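## Task

Rotate the handwheel until the pointer on the stop sits at 75 cm. The reading must stay there once the robot lets go; it does not count if the robot is still holding it in place.

## Robot and tools

Robot: two arms, left_arm and right_arm. Each has six joints and a parallel gripper. The names are labels only. left_arm is mounted on the +y side of the table.

Frame: there is one shared scene frame. Its origin is on the table top midway between the arms. +x points out over the table, +z points up, and +y points toward left_arm. The state line reads left_arm: ... | right_arm: ... and gives, for each gripper, end_effector_position in metres, end_effector_quat_wxyz, and linear (m/s) and angular (rad/s) velocity. The printed position can be a little wrong, more so when the arm is stretched far. That point lies between the finger pads as they would be when closed, roughly 2 cm short of the fingertips. The fingers point along the gripper's +z axis and spread along its y axis. When the fingers close, the tips move out about 10 mm along +z.

execute_actions takes {"actions": [...]}. The list holds at most one item, and an optional "pictures" boolean can be added.
- Empty list: sends nothing, returns the current state, and includes camera images.
- Motion item: {"rows": [[...]], "steps": n}. n is 11 to 15 control steps of 1/30 s each, and defaults to 15. Each row is used for one step. If there are fewer rows than steps, the last row repeats.
- Wait item: {"steps": n} with n up to 300. It sends no command and returns once n steps have passed since the previous result. Your own reply time counts toward those steps.
Images come back only for an empty list or when "pictures": true is passed.

Row layout: every row is 14 plain numbers covering both arms, even when only one arm moves. The first seven are left_arm: waist, shoulder, elbow, forearm roll, wrist pitch, wrist roll, opening. The next seven are right_arm in the same order. The six joint values are absolute target angles in radians, in the same units the Joint positions line prints. They are not offsets, so to keep an arm still, resend its current angles. Stated ranges per arm: waist -6.283..6.283, shoulder -2.304..2.304, elbow -4.224..0.061, forearm roll -6.283..6.283, wrist pitch -2.164..2.164, wrist roll -6.283..6.283. The real ends can be off by up to 0.010 rad either way. A call is rejected, and nothing is sent, if a target exceeds a range end by more than 0.010 rad and also lies beyond that joint's last reported angle. A target past the real end gets clipped at the end, and the result may say "joint sent to its limit". That message can refer to an earlier action. If the message is absent, it does not prove the joint has room left. Opening is on a -1..1 scale: +1 is fully open and -1 is closed.

Motion limits: joint targets move at most 3.14 rad/s and take 0.16 s to reach that speed. All joints of one arm are slowed together so that they arrive together. Each step's target stays within 0.623 rad of the measured angle. Targets that would move the gripper more than 70 mm from where it is now are scaled back. Large moves therefore need several calls. Between calls, the arms keep heading toward the last row sent until they have nearly stopped or a step is HELD. After that, only a new action makes them push further.

Each action's result is taken 11 steps before the action ends. Those remaining steps run during your reply, and the next action starts only after them.

Result lines:
- Joint positions and Joint velocities: for each arm, six joints (rad, rad/s), then the finger-pad gap (m, and 0.084 when fully open).
- grip_measured: the measured opening on the command scale.
- Joint torques: the total drive output per joint, which includes an offset, a scale factor and noise. It is not zero even in free air.
- "joint command not followed": a clearance check altered or blocked joint targets. The rest of the row was still applied.
- HELD: marks steps on which all or part of your row was not sent.
- MOTOR HOT: a motor has passed 65 °C.
- OVER-TEMPERATURE FAULT: a motor reached 80 °C, and that arm is braked until it cools.
- TORQUE FAULT: contact torque hit a load limit. That arm backs the joint off slightly, holds for 10 s, and drops the rest of the call.
Load limits in N m: waist 54, shoulder 54, elbow 45, forearm roll 24.3, wrist pitch 17.1, wrist roll 17.1.

Gripping: to hold something, command an opening clearly below grip_measured. The further below, the tighter the squeeze, up to about 24 N per pad for items up to about 6 cm wide. Closing fast can press harder. Sending back the read grip_measured still presses gently.

Cameras: cam_head_left, cam_head_right, cam_left_wrist and cam_right_wrist, each 896x504. Calibration (K, distortion, T_world_to_cam) was given with the task and may be slightly off. The wrist camera poses follow the arm joints.

zoom_image: {"camera": name, "region": [x0, y0, x1, y1]} in pixels, with the origin at the top-left of that camera's latest image. The region can be at most 504x504. Use it to read the pointer against the scale.

finished_scene: {"scene": n} closes the current scene and cannot be undone. It reports success and then gives the next task. Call it only when the pointer shows the target and stays there with the gripper released. Replying without any tool call ends everything.

Avoid:
- letting the arms collide or press on each other
- hard pushes on the wheel
- slams and drops
- holding loads long enough to overheat motors
- faults, which stop an arm
Faster, smoother and lower-effort motion is better.

Each tool is called after "Request:" by a JSON object that holds its "method" and its "body".

## Session

I'll start by looking at the current state of the scene.

Request:
{"method": "execute_actions", "body": {"actions": []}}

Scene clock: 0.00 s of 12600.00 s.
left_arm: end_effector_position=(+0.4822, -0.0170, +0.2688) grip_measured=+1.00 end_effector_quat_wxyz=(-0.283, +0.886, +0.292, +0.222) end_effector_velocity=(-0.000, +0.000, -0.000) end_effector_angular_velocity=(+0.001, +0.001, -0.001) | right_arm: end_effector_position=(+0.2753, -0.8437, +0.2027) grip_measured=+1.00 end_effector_quat_wxyz=(+0.354, +0.862, +0.186, +0.311) end_effector_velocity=(-0.000, +0.000, +0.000) end_effector_angular_velocity=(+0.000, -0.001, -0.001)
Joint positions: left_arm=[-0.989 -0.766 -1.552  0.613 -1.31  -1.903  0.084] | right_arm=[-1.281 -0.321 -0.486 -0.619  0.843 -0.947  0.084]
Joint velocities: left_arm=[-0.     0.     0.001  0.     0.     0.001  0.   ] | right_arm=[-0.     0.     0.001  0.001  0.001  0.001  0.   ]
Joint torques (N m, as the arm reports them, + toward a larger angle): no reading

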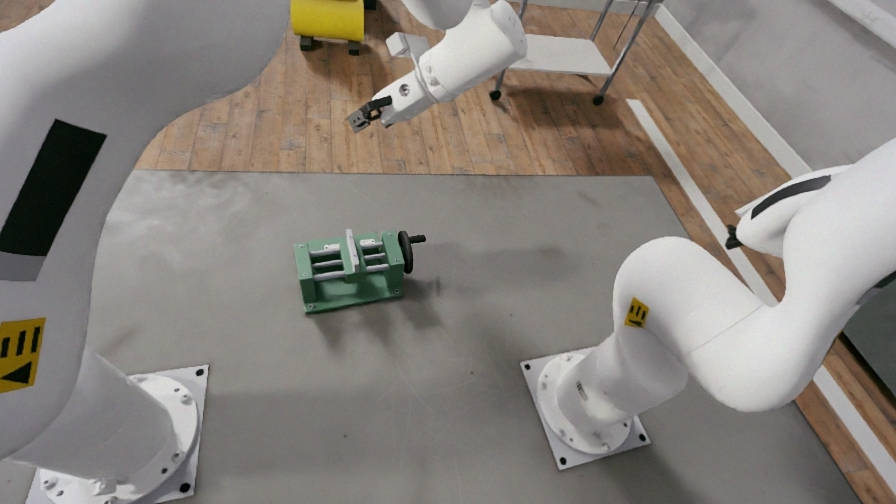

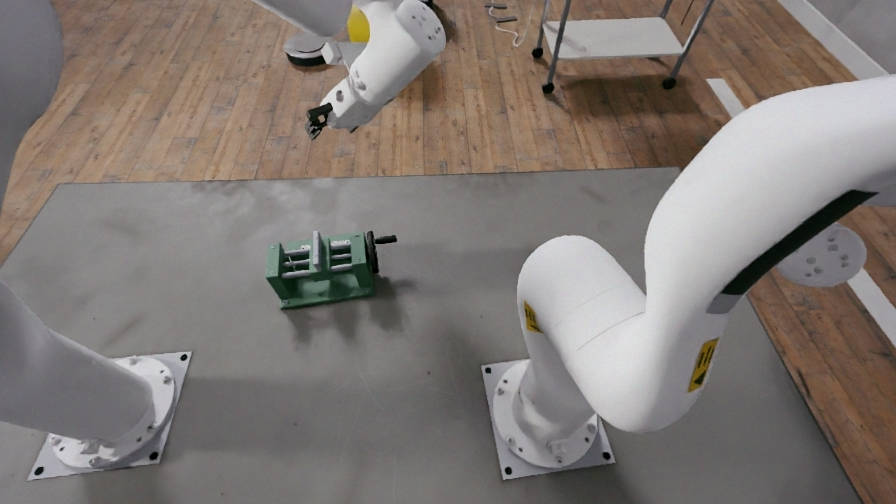

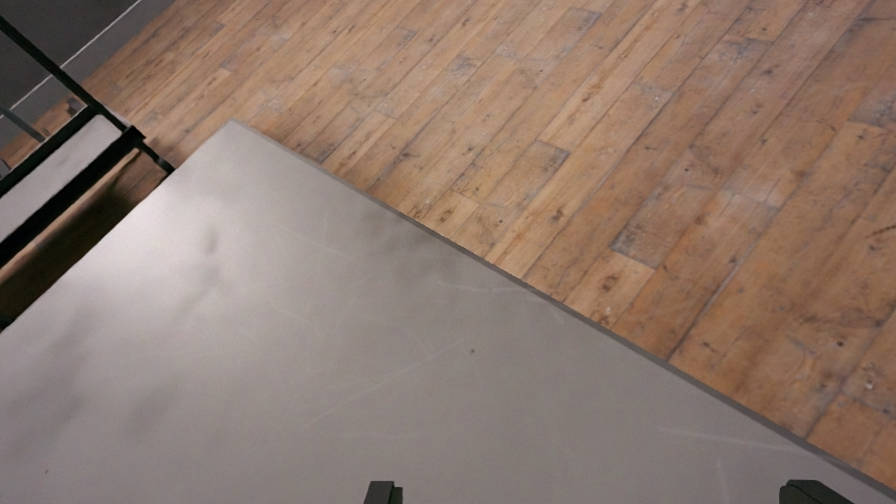

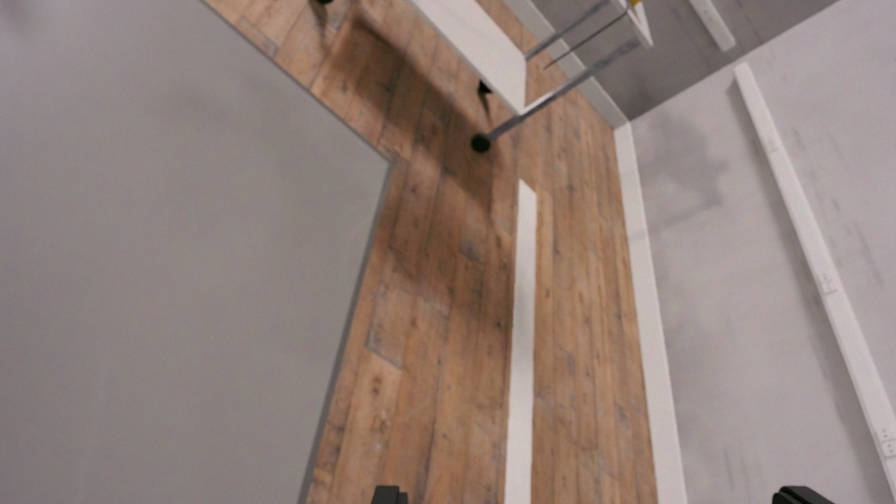

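Request:
{"method": "zoom_image", "body": {"camera": "cam_head_left", "region": [270, 200, 450, 330]}}

Request:
{"method": "zoom_image", "body": {"camera": "cam_head_right", "region": [250, 210, 420, 320]}}

Region (270, 200, 450, 330) of cam_head_left's 896x504 image, scaled by 2.800, with more detail than that image has.

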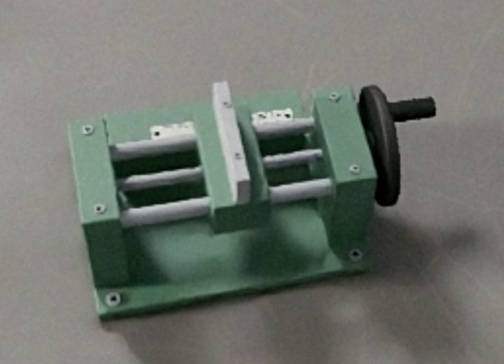

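Region (250, 210, 420, 320) of cam_head_right's 896x504 image, scaled by 2.965, with more detail than that image has; it fills the top 326 rows of this view, and the rest is white.

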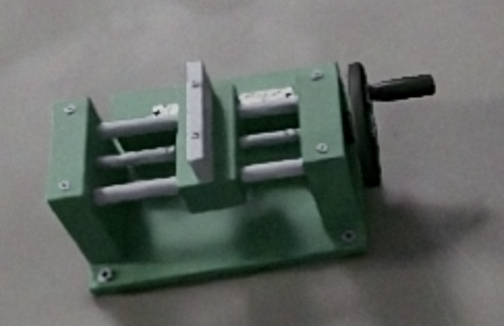

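Request:
{"method": "execute_actions", "body": {"actions": [{"rows": [[-0.83,-0.188,-0.623,0,-0.435,0.638,1,-0.032,-0.552,-0.667,-1.77,0.802,0.16,1]], "steps": 15}]}}

Scene clock: 20.07 s of 12600.00 s.
left_arm: end_effector_position=(+0.4735, -0.0122, +0.2665) grip_measured=+1.00 end_effector_quat_wxyz=(-0.270, +0.899, +0.284, +0.197) end_effector_velocity=(-0.213, +0.124, -0.020) end_effector_angular_velocity=(-1.083, +1.090, -0.234) | right_arm: end_effector_position=(+0.2963, -0.8297, +0.1989) grip_measured=+1.00 end_effector_quat_wxyz=(+0.334, +0.860, +0.203, +0.328) end_effector_velocity=(+0.451, +0.324, -0.090) end_effector_angular_velocity=(+0.588, -0.162, +1.197)
Joint positions: left_arm=[-0.979 -0.73  -1.508  0.572 -1.265 -1.86   0.084] | right_arm=[-1.243 -0.335 -0.498 -0.658  0.841 -0.906  0.084]
Joint velocities: left_arm=[ 0.257  0.938  1.068 -1.037  1.068  1.059 -0.   ] | right_arm=[ 0.836 -0.311 -0.244 -0.827 -0.047  0.801  0.   ]
Joint torques (N m, as the arm reports them, + toward a larger angle): left_arm=[ 18.5   71.15 -11.38  -5.51   0.54   1.29] | right_arm=[ 20.47  16.31 -15.09  -4.71   0.9    0.55]
Steps of this call (steps 1 to 598: nothing new was sent; steps 599 to 602: the first 4 steps of this action). Readings (joint positions):
599: left_arm=[-0.989 -0.766 -1.552 0.613 -1.310 -1.903] | right_arm=[-1.281 -0.321 -0.486 -0.619 0.843 -0.947]
600: left_arm=[-0.988 -0.764 -1.549 0.611 -1.306 -1.900] | right_arm=[-1.278 -0.322 -0.487 -0.622 0.843 -0.943]
602: the state above

Request:
{"method": "execute_actions", "body": {"actions": [{"steps": 45}], "pictures": true}}

Scene clock: 21.57 s of 12600.00 s.
left_arm: end_effector_position=(+0.3029, +0.1028, +0.1795) grip_measured=+1.00 end_effector_quat_wxyz=(+0.000, +0.758, -0.652, +0.000) end_effector_velocity=(+0.000, -0.000, +0.000) end_effector_angular_velocity=(-0.000, -0.000, -0.004) | right_arm: end_effector_position=(+0.3633, -0.2154, +0.1180) grip_measured=+1.00 end_effector_quat_wxyz=(-0.286, +0.607, +0.696, +0.256) end_effector_velocity=(-0.063, +0.069, -0.011) end_effector_angular_velocity=(-0.045, +0.127, +0.259)
Joint positions: left_arm=[-0.83  -0.188 -0.623  0.    -0.435  0.637  0.084] | right_arm=[-0.047 -0.55  -0.665 -1.756  0.803  0.146  0.084]
Joint velocities: left_arm=[ 0.     0.    -0.    -0.    -0.     0.005  0.   ] | right_arm=[ 0.205 -0.025 -0.022 -0.184 -0.009  0.18   0.   ]
Joint torques (N m, as the arm reports them, + toward a larger angle): left_arm=[  2.19  19.46 -11.97   1.63   0.62   0.83] | right_arm=[-12.01  29.44 -13.75  -0.92   0.57   0.57]
Kept back: nothing.
Steps of this call (steps 1 to 11: the last 11 steps of your previous action; steps 12 to 45: the robot went on to your last target). Readings (joint positions):
1: left_arm=[-0.968 -0.691 -1.464 0.529 -1.221 -1.815] | right_arm=[-1.215 -0.345 -0.506 -0.686 0.839 -0.879]
2: left_arm=[-0.954 -0.640 -1.409 0.476 -1.166 -1.760] | right_arm=[-1.188 -0.355 -0.513 -0.712 0.837 -0.854]
4: left_arm=[-0.926 -0.540 -1.294 0.374 -1.051 -1.644] | right_arm=[-1.140 -0.371 -0.525 -0.760 0.835 -0.805]
8: left_arm=[-0.892 -0.418 -1.085 0.245 -0.849 -1.434] | right_arm=[-1.041 -0.399 -0.548 -0.859 0.829 -0.707]
45: the state above
camera_calibration (this result's frames):
cam_left_wrist: T_world_to_cam=[[-0.990239, -0.13938, -0.000229295, 0.343058], [-0.139379, 0.990221, 0.00594363, 0.000884687], [-0.000601373, 0.00591757, -0.999982, 0.310482], [0, 0, 0, 1]] pos_world=[0.34002, 0.0451022, 0.31055]
cam_right_wrist: T_world_to_cam=[[0.988981, 0.147508, 0.0125459, -0.293603], [0.110536, -0.679402, -0.725393, -0.0300613], [-0.0984775, 0.718787, -0.688221, 0.400416], [0, 0, 0, 1]] pos_world=[0.333122, -0.264929, 0.257452]

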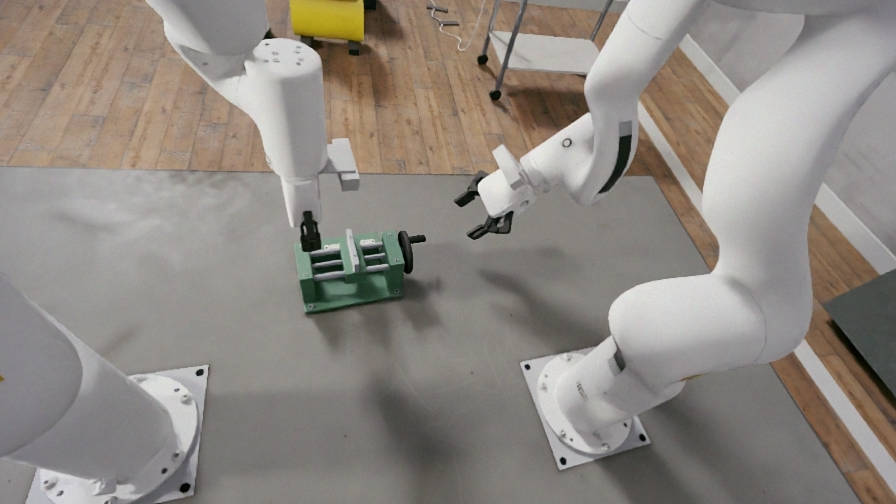

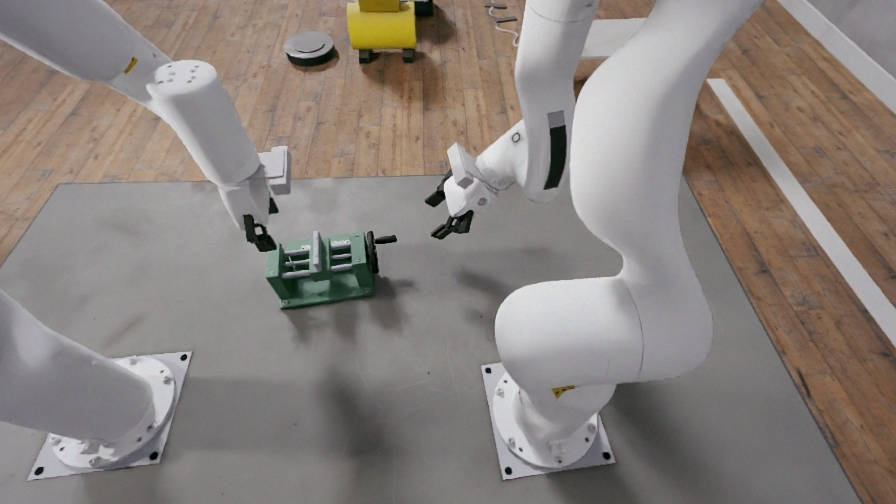

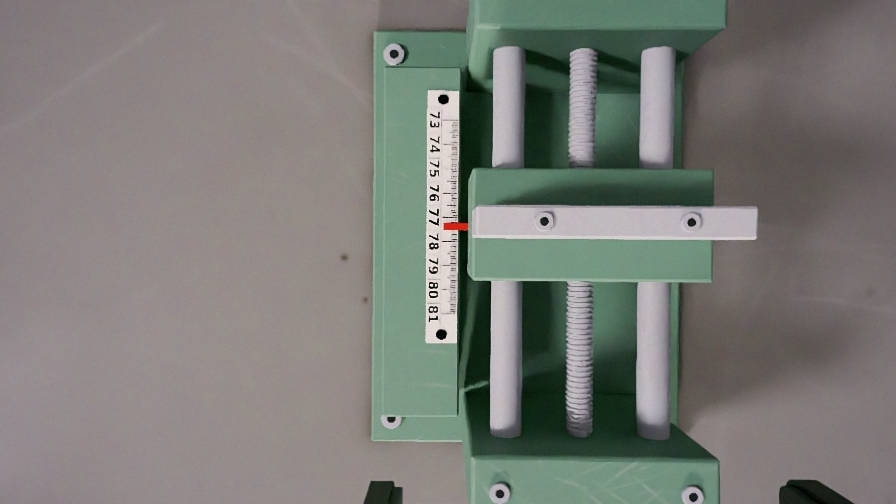

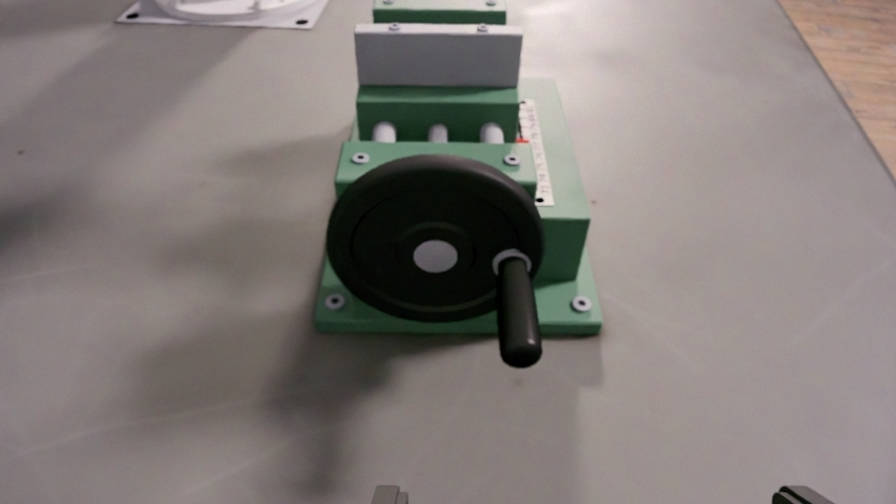

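Request:
{"method": "zoom_image", "body": {"camera": "cam_left_wrist", "region": [400, 80, 520, 260]}}

Request:
{"method": "execute_actions", "body": {"actions": []}}

Region (400, 80, 520, 260) of cam_left_wrist's 896x504 image, scaled by 2.800, with more detail than that image has.

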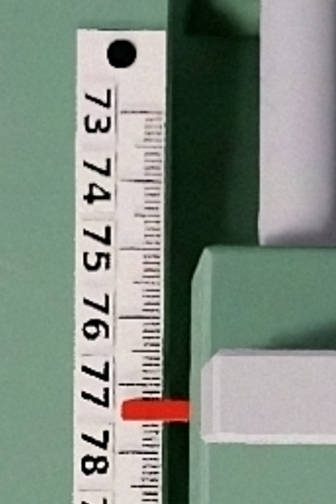

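Scene clock: 21.97 s of 12600.00 s.
left_arm: end_effector_position=(+0.3029, +0.1028, +0.1795) grip_measured=+1.00 end_effector_quat_wxyz=(+0.000, +0.758, -0.652, +0.000) end_effector_velocity=(-0.000, +0.000, -0.000) end_effector_angular_velocity=(+0.000, +0.000, -0.001) | right_arm: end_effector_position=(+0.3589, -0.2105, +0.1173) grip_measured=+1.00 end_effector_quat_wxyz=(-0.290, +0.602, +0.701, +0.249) end_effector_velocity=(-0.002, +0.001, -0.000) end_effector_angular_velocity=(-0.000, +0.002, +0.006)
Joint positions: left_arm=[-0.83  -0.188 -0.623  0.    -0.435  0.638  0.084] | right_arm=[-0.033 -0.552 -0.667 -1.77   0.802  0.16   0.084]
Joint velocities: left_arm=[-0. -0.  0.  0.  0.  0. -0.] | right_arm=[ 0.004 -0.001  0.    -0.003  0.     0.002 -0.   ]
Joint torques (N m, as the arm reports them, + toward a larger angle): left_arm=[  1.95  19.32 -12.36   2.4    0.84   0.43] | right_arm=[  6.06  28.46 -12.95  -2.12   0.74   0.39]
Kept back: nothing.
Steps of this call (steps 1 to 12: the robot went on to your last target). Readings (joint positions):
1: left_arm=[-0.830 -0.188 -0.623 0.000 -0.435 0.638] | right_arm=[-0.042 -0.551 -0.666 -1.761 0.802 0.151]
2: left_arm=[-0.830 -0.188 -0.623 0.000 -0.435 0.638] | right_arm=[-0.039 -0.551 -0.666 -1.764 0.802 0.154]
4: left_arm=[-0.830 -0.188 -0.623 0.000 -0.435 0.638] | right_arm=[-0.036 -0.551 -0.667 -1.767 0.802 0.158]
8: left_arm=[-0.830 -0.188 -0.623 0.000 -0.435 0.638] | right_arm=[-0.033 -0.552 -0.667 -1.769 0.802 0.159]
12: the state above
camera_calibration (this result's frames):
cam_left_wrist: T_world_to_cam=[[-0.990326, -0.138757, -0.000217741, 0.34301], [-0.138756, 0.990309, 0.00595237, 0.000673975], [-0.000610303, 0.00592501, -0.999982, 0.31048], [0, 0, 0, 1]] pos_world=[0.339975, 0.0450881, 0.310545]
cam_right_wrist: T_world_to_cam=[[0.986091, 0.166175, 0.00312309, -0.283839], [0.11686, -0.679845, -0.723985, -0.0292671], [-0.118185, 0.714281, -0.689808, 0.402203], [0, 0, 0, 1]] pos_world=[0.330846, -0.260016, 0.257141]

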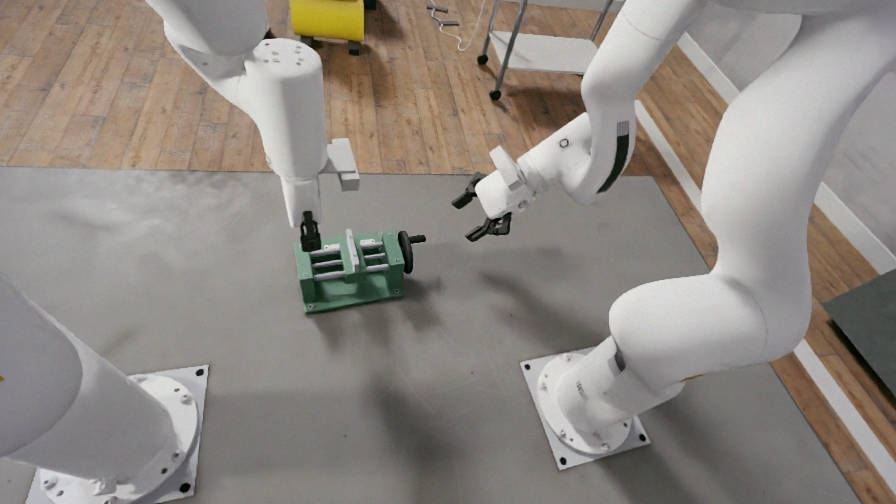

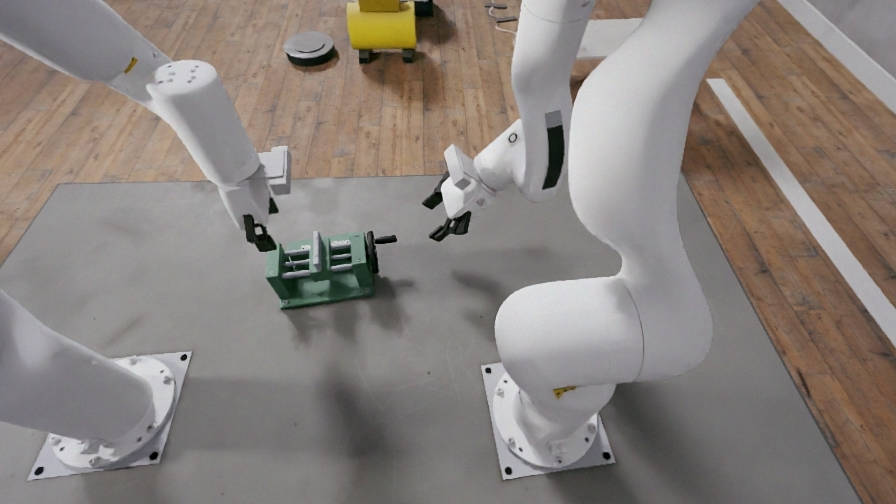

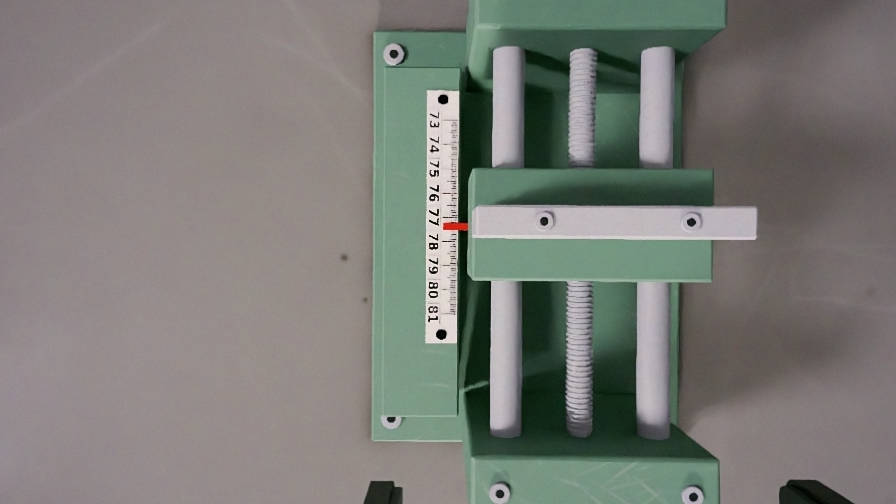

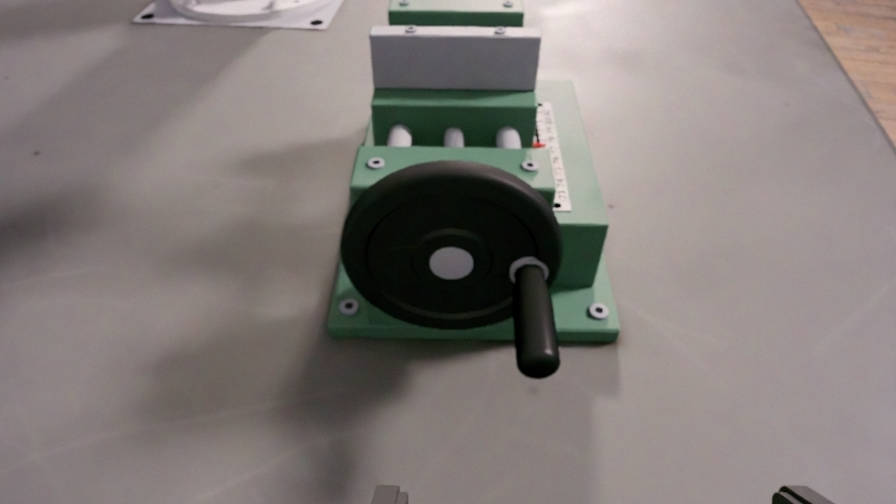

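Request:
{"method": "zoom_image", "body": {"camera": "cam_right_wrist", "region": [320, 140, 640, 400]}}

Request:
{"method": "zoom_image", "body": {"camera": "cam_left_wrist", "region": [530, 270, 650, 450]}}

Region (320, 140, 640, 400) of cam_right_wrist's 896x504 image, scaled by 1.575, with more detail than that image has; it fills the top 410 rows of this view, and the rest is white.

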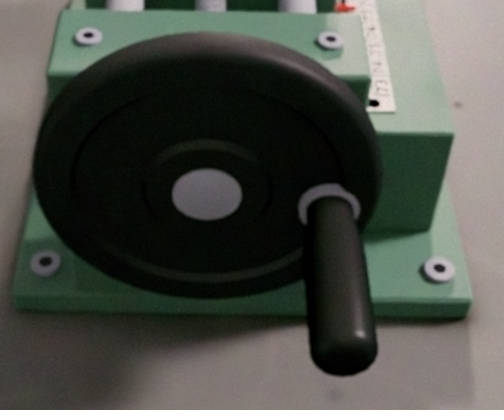

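Region (530, 270, 650, 450) of cam_left_wrist's 896x504 image, scaled by 2.800, with more detail than that image has.

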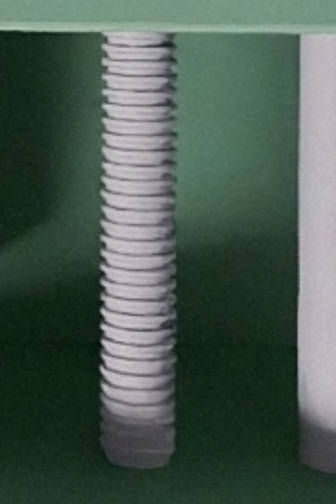

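Request:
{"method": "execute_actions", "body": {"actions": [{"rows": [[-0.83,-0.188,-0.623,0,-0.435,0.638,1,-0.02,-0.551,-0.665,-1.757,0.801,0.16,0.8],[-0.83,-0.188,-0.623,0,-0.435,0.638,1,0,-0.548,-0.662,-1.735,0.798,0.16,0.6],[-0.83,-0.188,-0.623,0,-0.435,0.638,1,0.025,-0.545,-0.659,-1.708,0.795,0.159,0.4],[-0.83,-0.188,-0.623,0,-0.435,0.638,1,0.05,-0.543,-0.655,-1.681,0.792,0.159,0.2],[-0.83,-0.188,-0.623,0,-0.435,0.638,1,0.075,-0.54,-0.652,-1.654,0.789,0.159,0],[-0.83,-0.188,-0.623,0,-0.435,0.638,1,0.097,-0.537,-0.649,-1.63,0.786,0.158,-0.2],[-0.83,-0.188,-0.623,0,-0.435,0.638,1,0.11,-0.536,-0.647,-1.616,0.785,0.158,-0.3],[-0.83,-0.188,-0.623,0,-0.435,0.638,1,0.116,-0.535,-0.646,-1.61,0.784,0.158,-0.3]], "steps": 15}]}}

Request:
{"method": "execute_actions", "body": {"actions": [{"steps": 25}], "pictures": true}}

Scene clock: 32.50 s of 12600.00 s.
left_arm: end_effector_position=(+0.3029, +0.1028, +0.1795) grip_measured=+1.00 end_effector_quat_wxyz=(+0.000, +0.758, -0.652, -0.000) end_effector_velocity=(+0.000, +0.000, +0.000) end_effector_angular_velocity=(-0.000, -0.000, +0.000) | right_arm: end_effector_position=(+0.3577, -0.2037, +0.1175) grip_measured=+0.49 end_effector_quat_wxyz=(-0.290, +0.603, +0.700, +0.250) end_effector_velocity=(-0.022, +0.146, +0.008) end_effector_angular_velocity=(+0.000, -0.006, -0.034)
Joint positions: left_arm=[-0.83  -0.188 -0.623 -0.    -0.435  0.638  0.084] | right_arm=[-0.016 -0.55  -0.664 -1.751  0.8    0.16   0.065]
Joint velocities: left_arm=[ 0.001  0.    -0.     0.     0.     0.     0.   ] | right_arm=[ 0.367  0.045  0.051  0.402 -0.048 -0.006 -0.191]
Joint torques (N m, as the arm reports them, + toward a larger angle): left_arm=[  2.7   16.96 -13.64   2.     0.79   0.56] | right_arm=[ 21.1   30.41 -11.67  -1.04   1.08   0.32]
Steps of this call (steps 1 to 30: the robot went on to your last target; steps 31 to 312: nothing new was sent; steps 313 to 316: the first 4 steps of this action). Readings (joint positions):
313: left_arm=[-0.830 -0.188 -0.623 0.000 -0.435 0.638] | right_arm=[-0.032 -0.552 -0.667 -1.770 0.802 0.160]
314: left_arm=[-0.830 -0.188 -0.623 0.000 -0.435 0.638] | right_arm=[-0.031 -0.552 -0.667 -1.768 0.802 0.160]
316: the state above

Scene clock: 33.33 s of 12600.00 s.
left_arm: end_effector_position=(+0.3029, +0.1028, +0.1795) grip_measured=+1.00 end_effector_quat_wxyz=(+0.000, +0.758, -0.652, -0.000) end_effector_velocity=(+0.000, -0.000, +0.000) end_effector_angular_velocity=(-0.001, -0.001, +0.001) | right_arm: end_effector_position=(+0.3453, -0.1526, +0.1199) grip_measured=-0.32 end_effector_quat_wxyz=(-0.289, +0.606, +0.697, +0.251) end_effector_velocity=(+0.000, +0.000, +0.000) end_effector_angular_velocity=(+0.001, +0.000, +0.000)
Joint positions: left_arm=[-0.83  -0.188 -0.623  0.    -0.435  0.638  0.084] | right_arm=[ 0.116 -0.535 -0.646 -1.61   0.784  0.158  0.03 ]
Joint velocities: left_arm=[ 0.    -0.    -0.001  0.     0.    -0.001 -0.   ] | right_arm=[ 0.     0.    -0.001 -0.001  0.001  0.001  0.   ]
Joint torques (N m, as the arm reports them, + toward a larger angle): left_arm=[  2.    18.86 -11.5    1.45   0.73   0.6 ] | right_arm=[  6.25  29.15 -12.83  -2.08   0.91   0.49]
Kept back: nothing.
Steps of this call (steps 1 to 11: the last 11 steps of your previous action; steps 12 to 25: the robot went on to your last target). Readings (joint positions):
1: left_arm=[-0.830 -0.188 -0.623 -0.000 -0.435 0.638] | right_arm=[-0.001 -0.548 -0.662 -1.736 0.798 0.160]
2: left_arm=[-0.830 -0.188 -0.623 0.000 -0.435 0.638] | right_arm=[0.017 -0.546 -0.660 -1.716 0.796 0.159]
4: left_arm=[-0.830 -0.188 -0.623 0.000 -0.435 0.638] | right_arm=[0.059 -0.542 -0.654 -1.672 0.791 0.159]
8: left_arm=[-0.830 -0.188 -0.623 0.000 -0.435 0.638] | right_arm=[0.107 -0.536 -0.647 -1.620 0.786 0.158]
25: the state above
camera_calibration (this result's frames):
cam_left_wrist: T_world_to_cam=[[-0.990329, -0.138738, -0.000216908, 0.343008], [-0.138737, 0.990311, 0.00595325, 0.00066697], [-0.000611133, 0.00592577, -0.999982, 0.31048], [0, 0, 0, 1]] pos_world=[0.339974, 0.0450879, 0.310545]
cam_right_wrist: T_world_to_cam=[[0.987843, 0.155437, 0.00253675, -0.282232], [0.109003, -0.680927, -0.724194, 0.0161717], [-0.110839, 0.715666, -0.689591, 0.35874], [0, 0, 0, 1]] pos_world=[0.316801, -0.201857, 0.259812]

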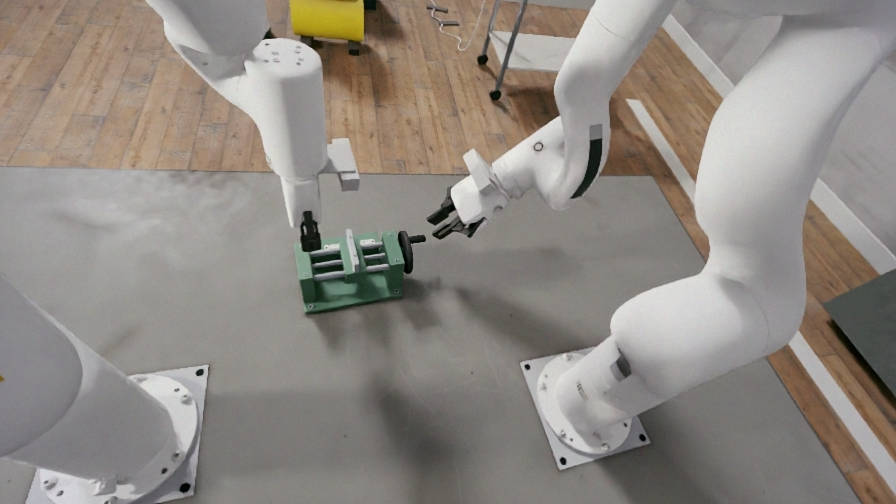

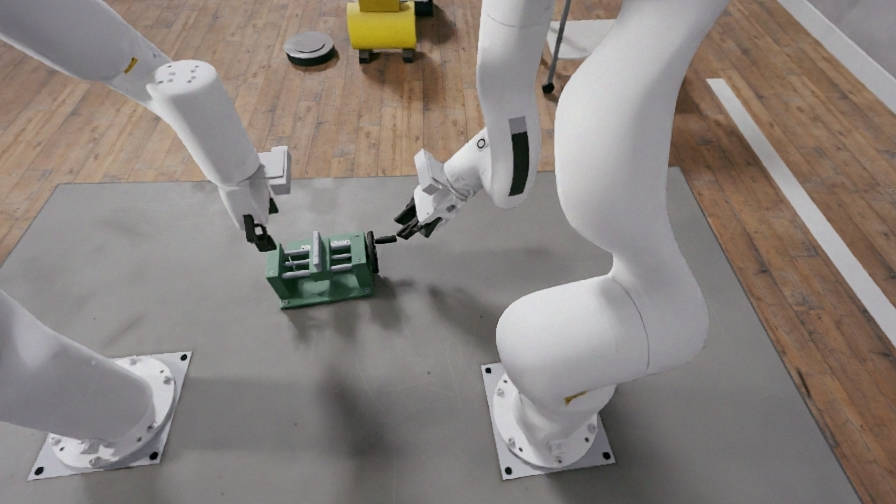

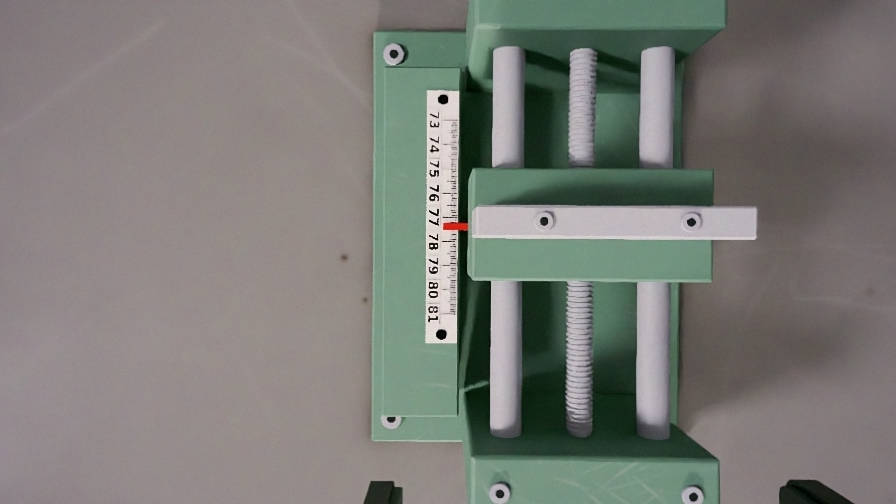

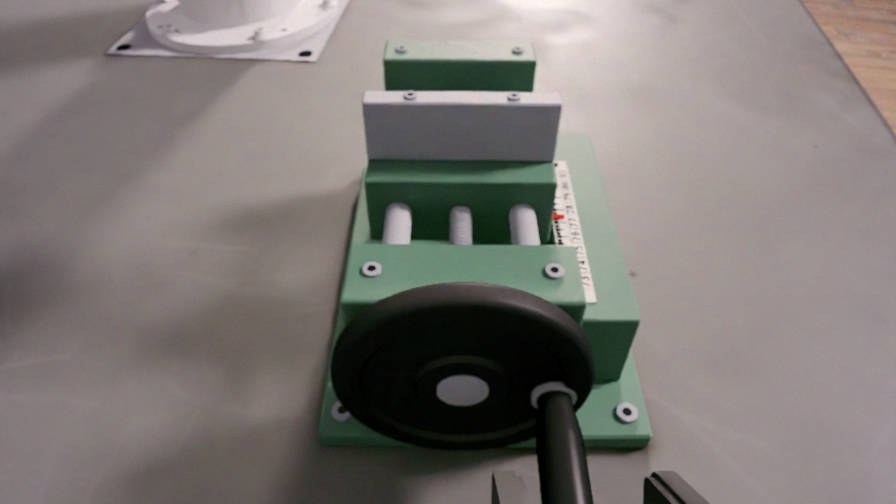

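Request:
{"method": "zoom_image", "body": {"camera": "cam_right_wrist", "region": [400, 330, 700, 504]}}

Request:
{"method": "zoom_image", "body": {"camera": "cam_right_wrist", "region": [310, 240, 660, 460]}}

Region (400, 330, 700, 504) of cam_right_wrist's 896x504 image, scaled by 1.680, with more detail than that image has; it fills the top 292 rows of this view, and the rest is white.

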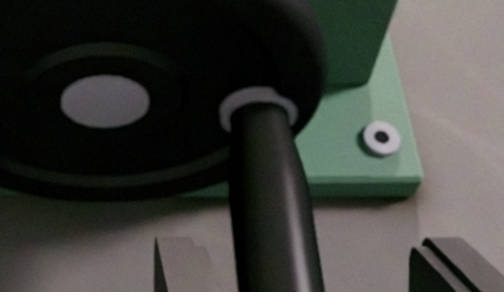

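Region (310, 240, 660, 460) of cam_right_wrist's 896x504 image, scaled by 1.440, with more detail than that image has; it fills the top 317 rows of this view, and the rest is white.

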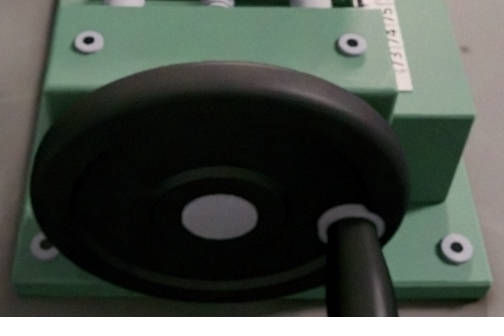

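Request:
{"method": "execute_actions", "body": {"actions": [{"rows": [[-0.83,-0.188,-0.623,0,-0.435,0.638,1,0.1181,-0.5375,-0.6468,-1.6062,0.7839,0.1556,-0.3],[-0.83,-0.188,-0.623,0,-0.435,0.638,1,0.1235,-0.5438,-0.6489,-1.5966,0.7838,0.1496,-0.3],[-0.83,-0.188,-0.623,0,-0.435,0.638,1,0.132,-0.5538,-0.6522,-1.5813,0.7835,0.14,-0.3],[-0.83,-0.188,-0.623,0,-0.435,0.638,1,0.1427,-0.5663,-0.6564,-1.5621,0.7832,0.128,-0.3],[-0.83,-0.188,-0.623,0,-0.435,0.638,1,0.1555,-0.5814,-0.6614,-1.5392,0.7828,0.1137,-0.3],[-0.83,-0.188,-0.623,0,-0.435,0.638,1,0.1694,-0.5976,-0.6668,-1.5143,0.7824,0.0981,-0.3],[-0.83,-0.188,-0.623,0,-0.435,0.638,1,0.1832,-0.6139,-0.6722,-1.4894,0.782,0.0825,-0.3],[-0.83,-0.188,-0.623,0,-0.435,0.638,1,0.196,-0.6289,-0.6772,-1.4665,0.7816,0.0682,-0.3],[-0.83,-0.188,-0.623,0,-0.435,0.638,1,0.2067,-0.6415,-0.6814,-1.4473,0.7813,0.0562,-0.3],[-0.83,-0.188,-0.623,0,-0.435,0.638,1,0.2152,-0.6515,-0.6847,-1.432,0.781,0.0466,-0.3],[-0.83,-0.188,-0.623,0,-0.435,0.638,1,0.2206,-0.6578,-0.6868,-1.4224,0.7809,0.0406,-0.3],[-0.83,-0.188,-0.623,0,-0.435,0.638,1,0.2227,-0.6603,-0.6876,-1.4186,0.7808,0.0382,-0.3]], "steps": 15}]}}

Request:
{"method": "execute_actions", "body": {"actions": [{"steps": 18}], "pictures": true}}

Scene clock: 45.47 s of 12600.00 s.
left_arm: end_effector_position=(+0.3029, +0.1028, +0.1795) grip_measured=+1.00 end_effector_quat_wxyz=(+0.000, +0.758, -0.652, -0.000) end_effector_velocity=(+0.000, -0.000, +0.000) end_effector_angular_velocity=(-0.000, -0.000, +0.001) | right_arm: end_effector_position=(+0.3454, -0.1506, +0.1184) grip_measured=-0.32 end_effector_quat_wxyz=(-0.289, +0.606, +0.697, +0.251) end_effector_velocity=(+0.001, +0.048, -0.041) end_effector_angular_velocity=(+0.013, -0.005, -0.003)
Joint positions: left_arm=[-0.83  -0.188 -0.623  0.    -0.435  0.638  0.084] | right_arm=[ 0.12  -0.54  -0.648 -1.602  0.784  0.152  0.03 ]
Joint velocities: left_arm=[-0.     0.    -0.    -0.     0.    -0.001  0.   ] | right_arm=[ 0.113 -0.131 -0.047  0.209 -0.004 -0.131  0.   ]
Joint torques (N m, as the arm reports them, + toward a larger angle): left_arm=[  2.79  19.9  -12.12   2.16   0.67   0.37] | right_arm=[ 12.55  15.55 -12.69  -0.93   0.78   0.18]
Steps of this call (steps 1 to 15: the robot went on to your last target; steps 16 to 360: nothing new was sent; steps 361 to 364: the first 4 steps of this action). Readings (joint positions):
361: left_arm=[-0.830 -0.188 -0.623 0.000 -0.435 0.638] | right_arm=[0.116 -0.535 -0.646 -1.610 0.784 0.158]
362: left_arm=[-0.830 -0.188 -0.623 -0.000 -0.435 0.638] | right_arm=[0.116 -0.535 -0.646 -1.609 0.784 0.158]
364: the state above

Scene clock: 46.07 s of 12600.00 s.
left_arm: end_effector_position=(+0.3029, +0.1028, +0.1795) grip_measured=+1.00 end_effector_quat_wxyz=(+0.000, +0.758, -0.652, -0.000) end_effector_velocity=(+0.000, +0.000, +0.000) end_effector_angular_velocity=(-0.000, -0.000, -0.001) | right_arm: end_effector_position=(+0.3398, -0.1104, +0.0777) grip_measured=-0.32 end_effector_quat_wxyz=(-0.289, +0.606, +0.697, +0.251) end_effector_velocity=(-0.000, +0.002, -0.002) end_effector_angular_velocity=(+0.001, +0.000, +0.000)
Joint positions: left_arm=[-0.83  -0.188 -0.623  0.    -0.435  0.638  0.084] | right_arm=[ 0.222 -0.66  -0.687 -1.42   0.781  0.039  0.03 ]
Joint velocities: left_arm=[0.001 0.    0.    0.    0.    0.001 0.   ] | right_arm=[ 0.005 -0.005 -0.002  0.008  0.001 -0.005 -0.   ]
Joint torques (N m, as the arm reports them, + toward a larger angle): left_arm=[  2.47  19.74 -12.31   1.31   0.69   0.5 ] | right_arm=[  5.29  30.8  -11.45  -1.63   0.87   0.44]
Kept back: nothing.
Steps of this call (steps 1 to 11: the last 11 steps of your previous action; steps 12 to 18: the robot went on to your last target). Readings (joint positions):
1: left_arm=[-0.830 -0.188 -0.623 0.000 -0.435 0.638] | right_arm=[0.125 -0.546 -0.650 -1.593 0.784 0.147]
2: left_arm=[-0.830 -0.188 -0.623 -0.000 -0.435 0.638] | right_arm=[0.132 -0.554 -0.653 -1.581 0.784 0.139]
4: left_arm=[-0.830 -0.188 -0.623 -0.000 -0.435 0.638] | right_arm=[0.151 -0.576 -0.660 -1.547 0.783 0.118]
8: left_arm=[-0.830 -0.188 -0.623 -0.000 -0.435 0.638] | right_arm=[0.198 -0.631 -0.678 -1.464 0.782 0.067]
18: the state above
camera_calibration (this result's frames):
cam_left_wrist: T_world_to_cam=[[-0.990329, -0.138738, -0.000217022, 0.343008], [-0.138736, 0.990311, 0.00595307, 0.000667051], [-0.000610995, 0.00592561, -0.999982, 0.31048], [0, 0, 0, 1]] pos_world=[0.339974, 0.0450878, 0.310545]
cam_right_wrist: T_world_to_cam=[[0.987824, 0.155537, 0.00348489, -0.283386], [0.109797, -0.681103, -0.723908, 0.0145926], [-0.110221, 0.715476, -0.689887, 0.298616], [0, 0, 0, 1]] pos_world=[0.311248, -0.159637, 0.217563]

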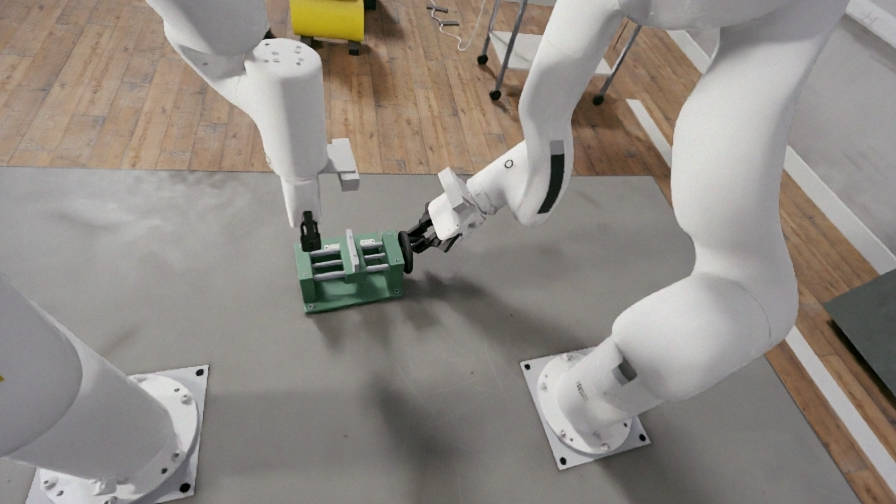

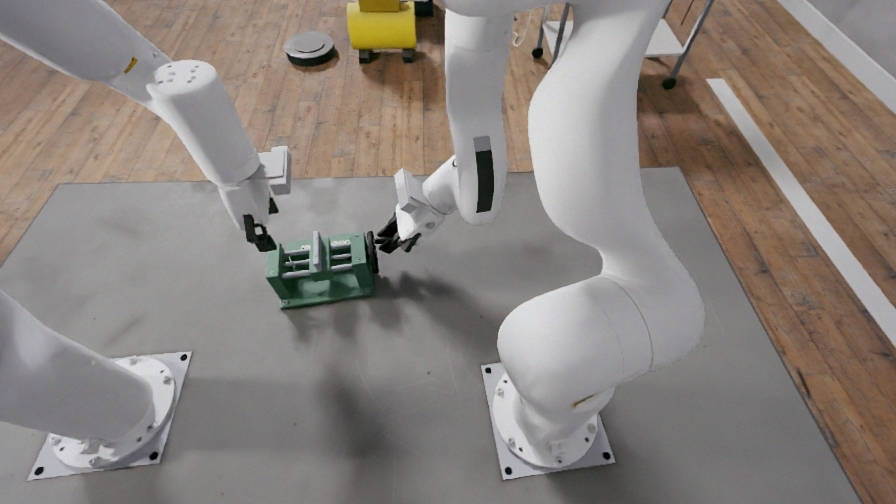

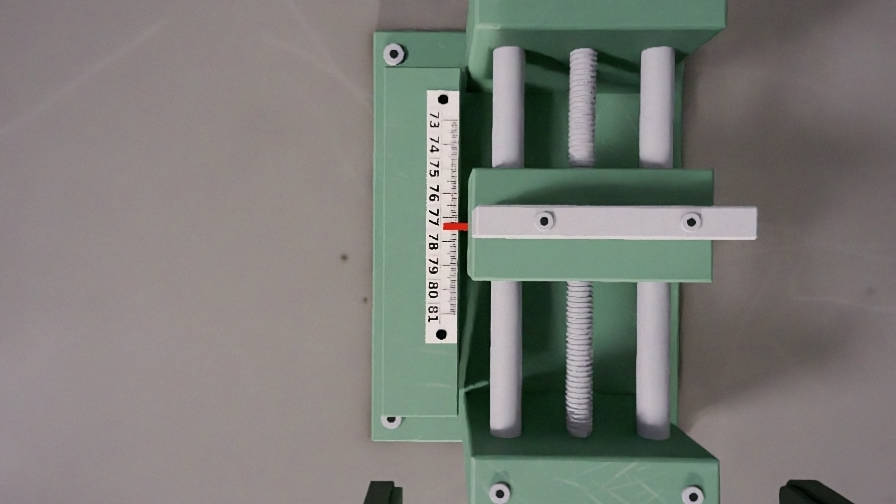

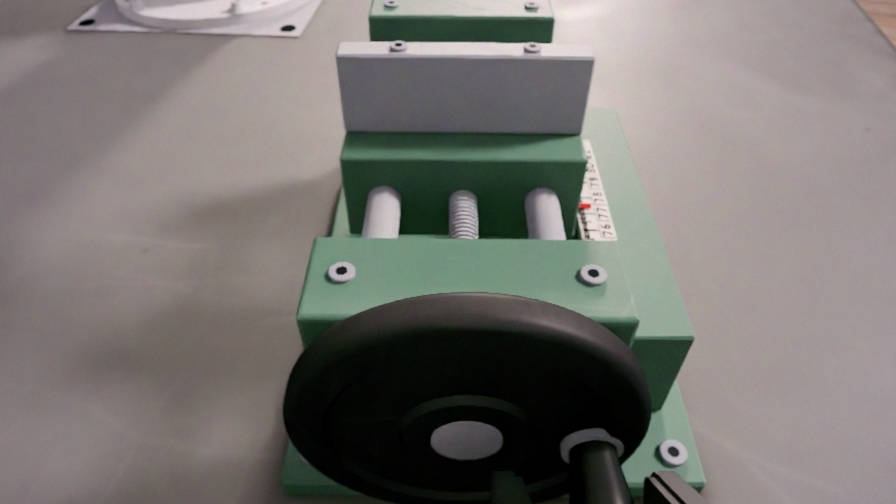

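Request:
{"method": "zoom_image", "body": {"camera": "cam_right_wrist", "region": [420, 384, 720, 504]}}

Request:
{"method": "zoom_image", "body": {"camera": "cam_head_left", "region": [380, 190, 490, 290]}}

Region (420, 384, 720, 504) of cam_right_wrist's 896x504 image, scaled by 1.680, with more detail than that image has; it fills the top 202 rows of this view, and the rest is white.

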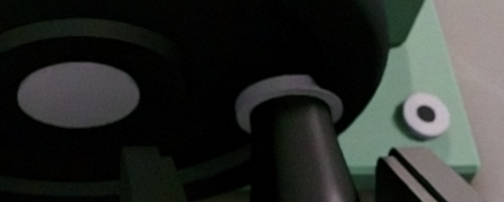

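Region (380, 190, 490, 290) of cam_head_left's 896x504 image, scaled by 4.582, with more detail than that image has; it fills the top 458 rows of this view, and the rest is white.

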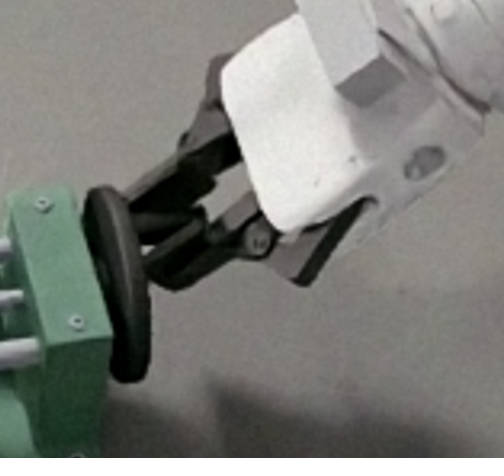

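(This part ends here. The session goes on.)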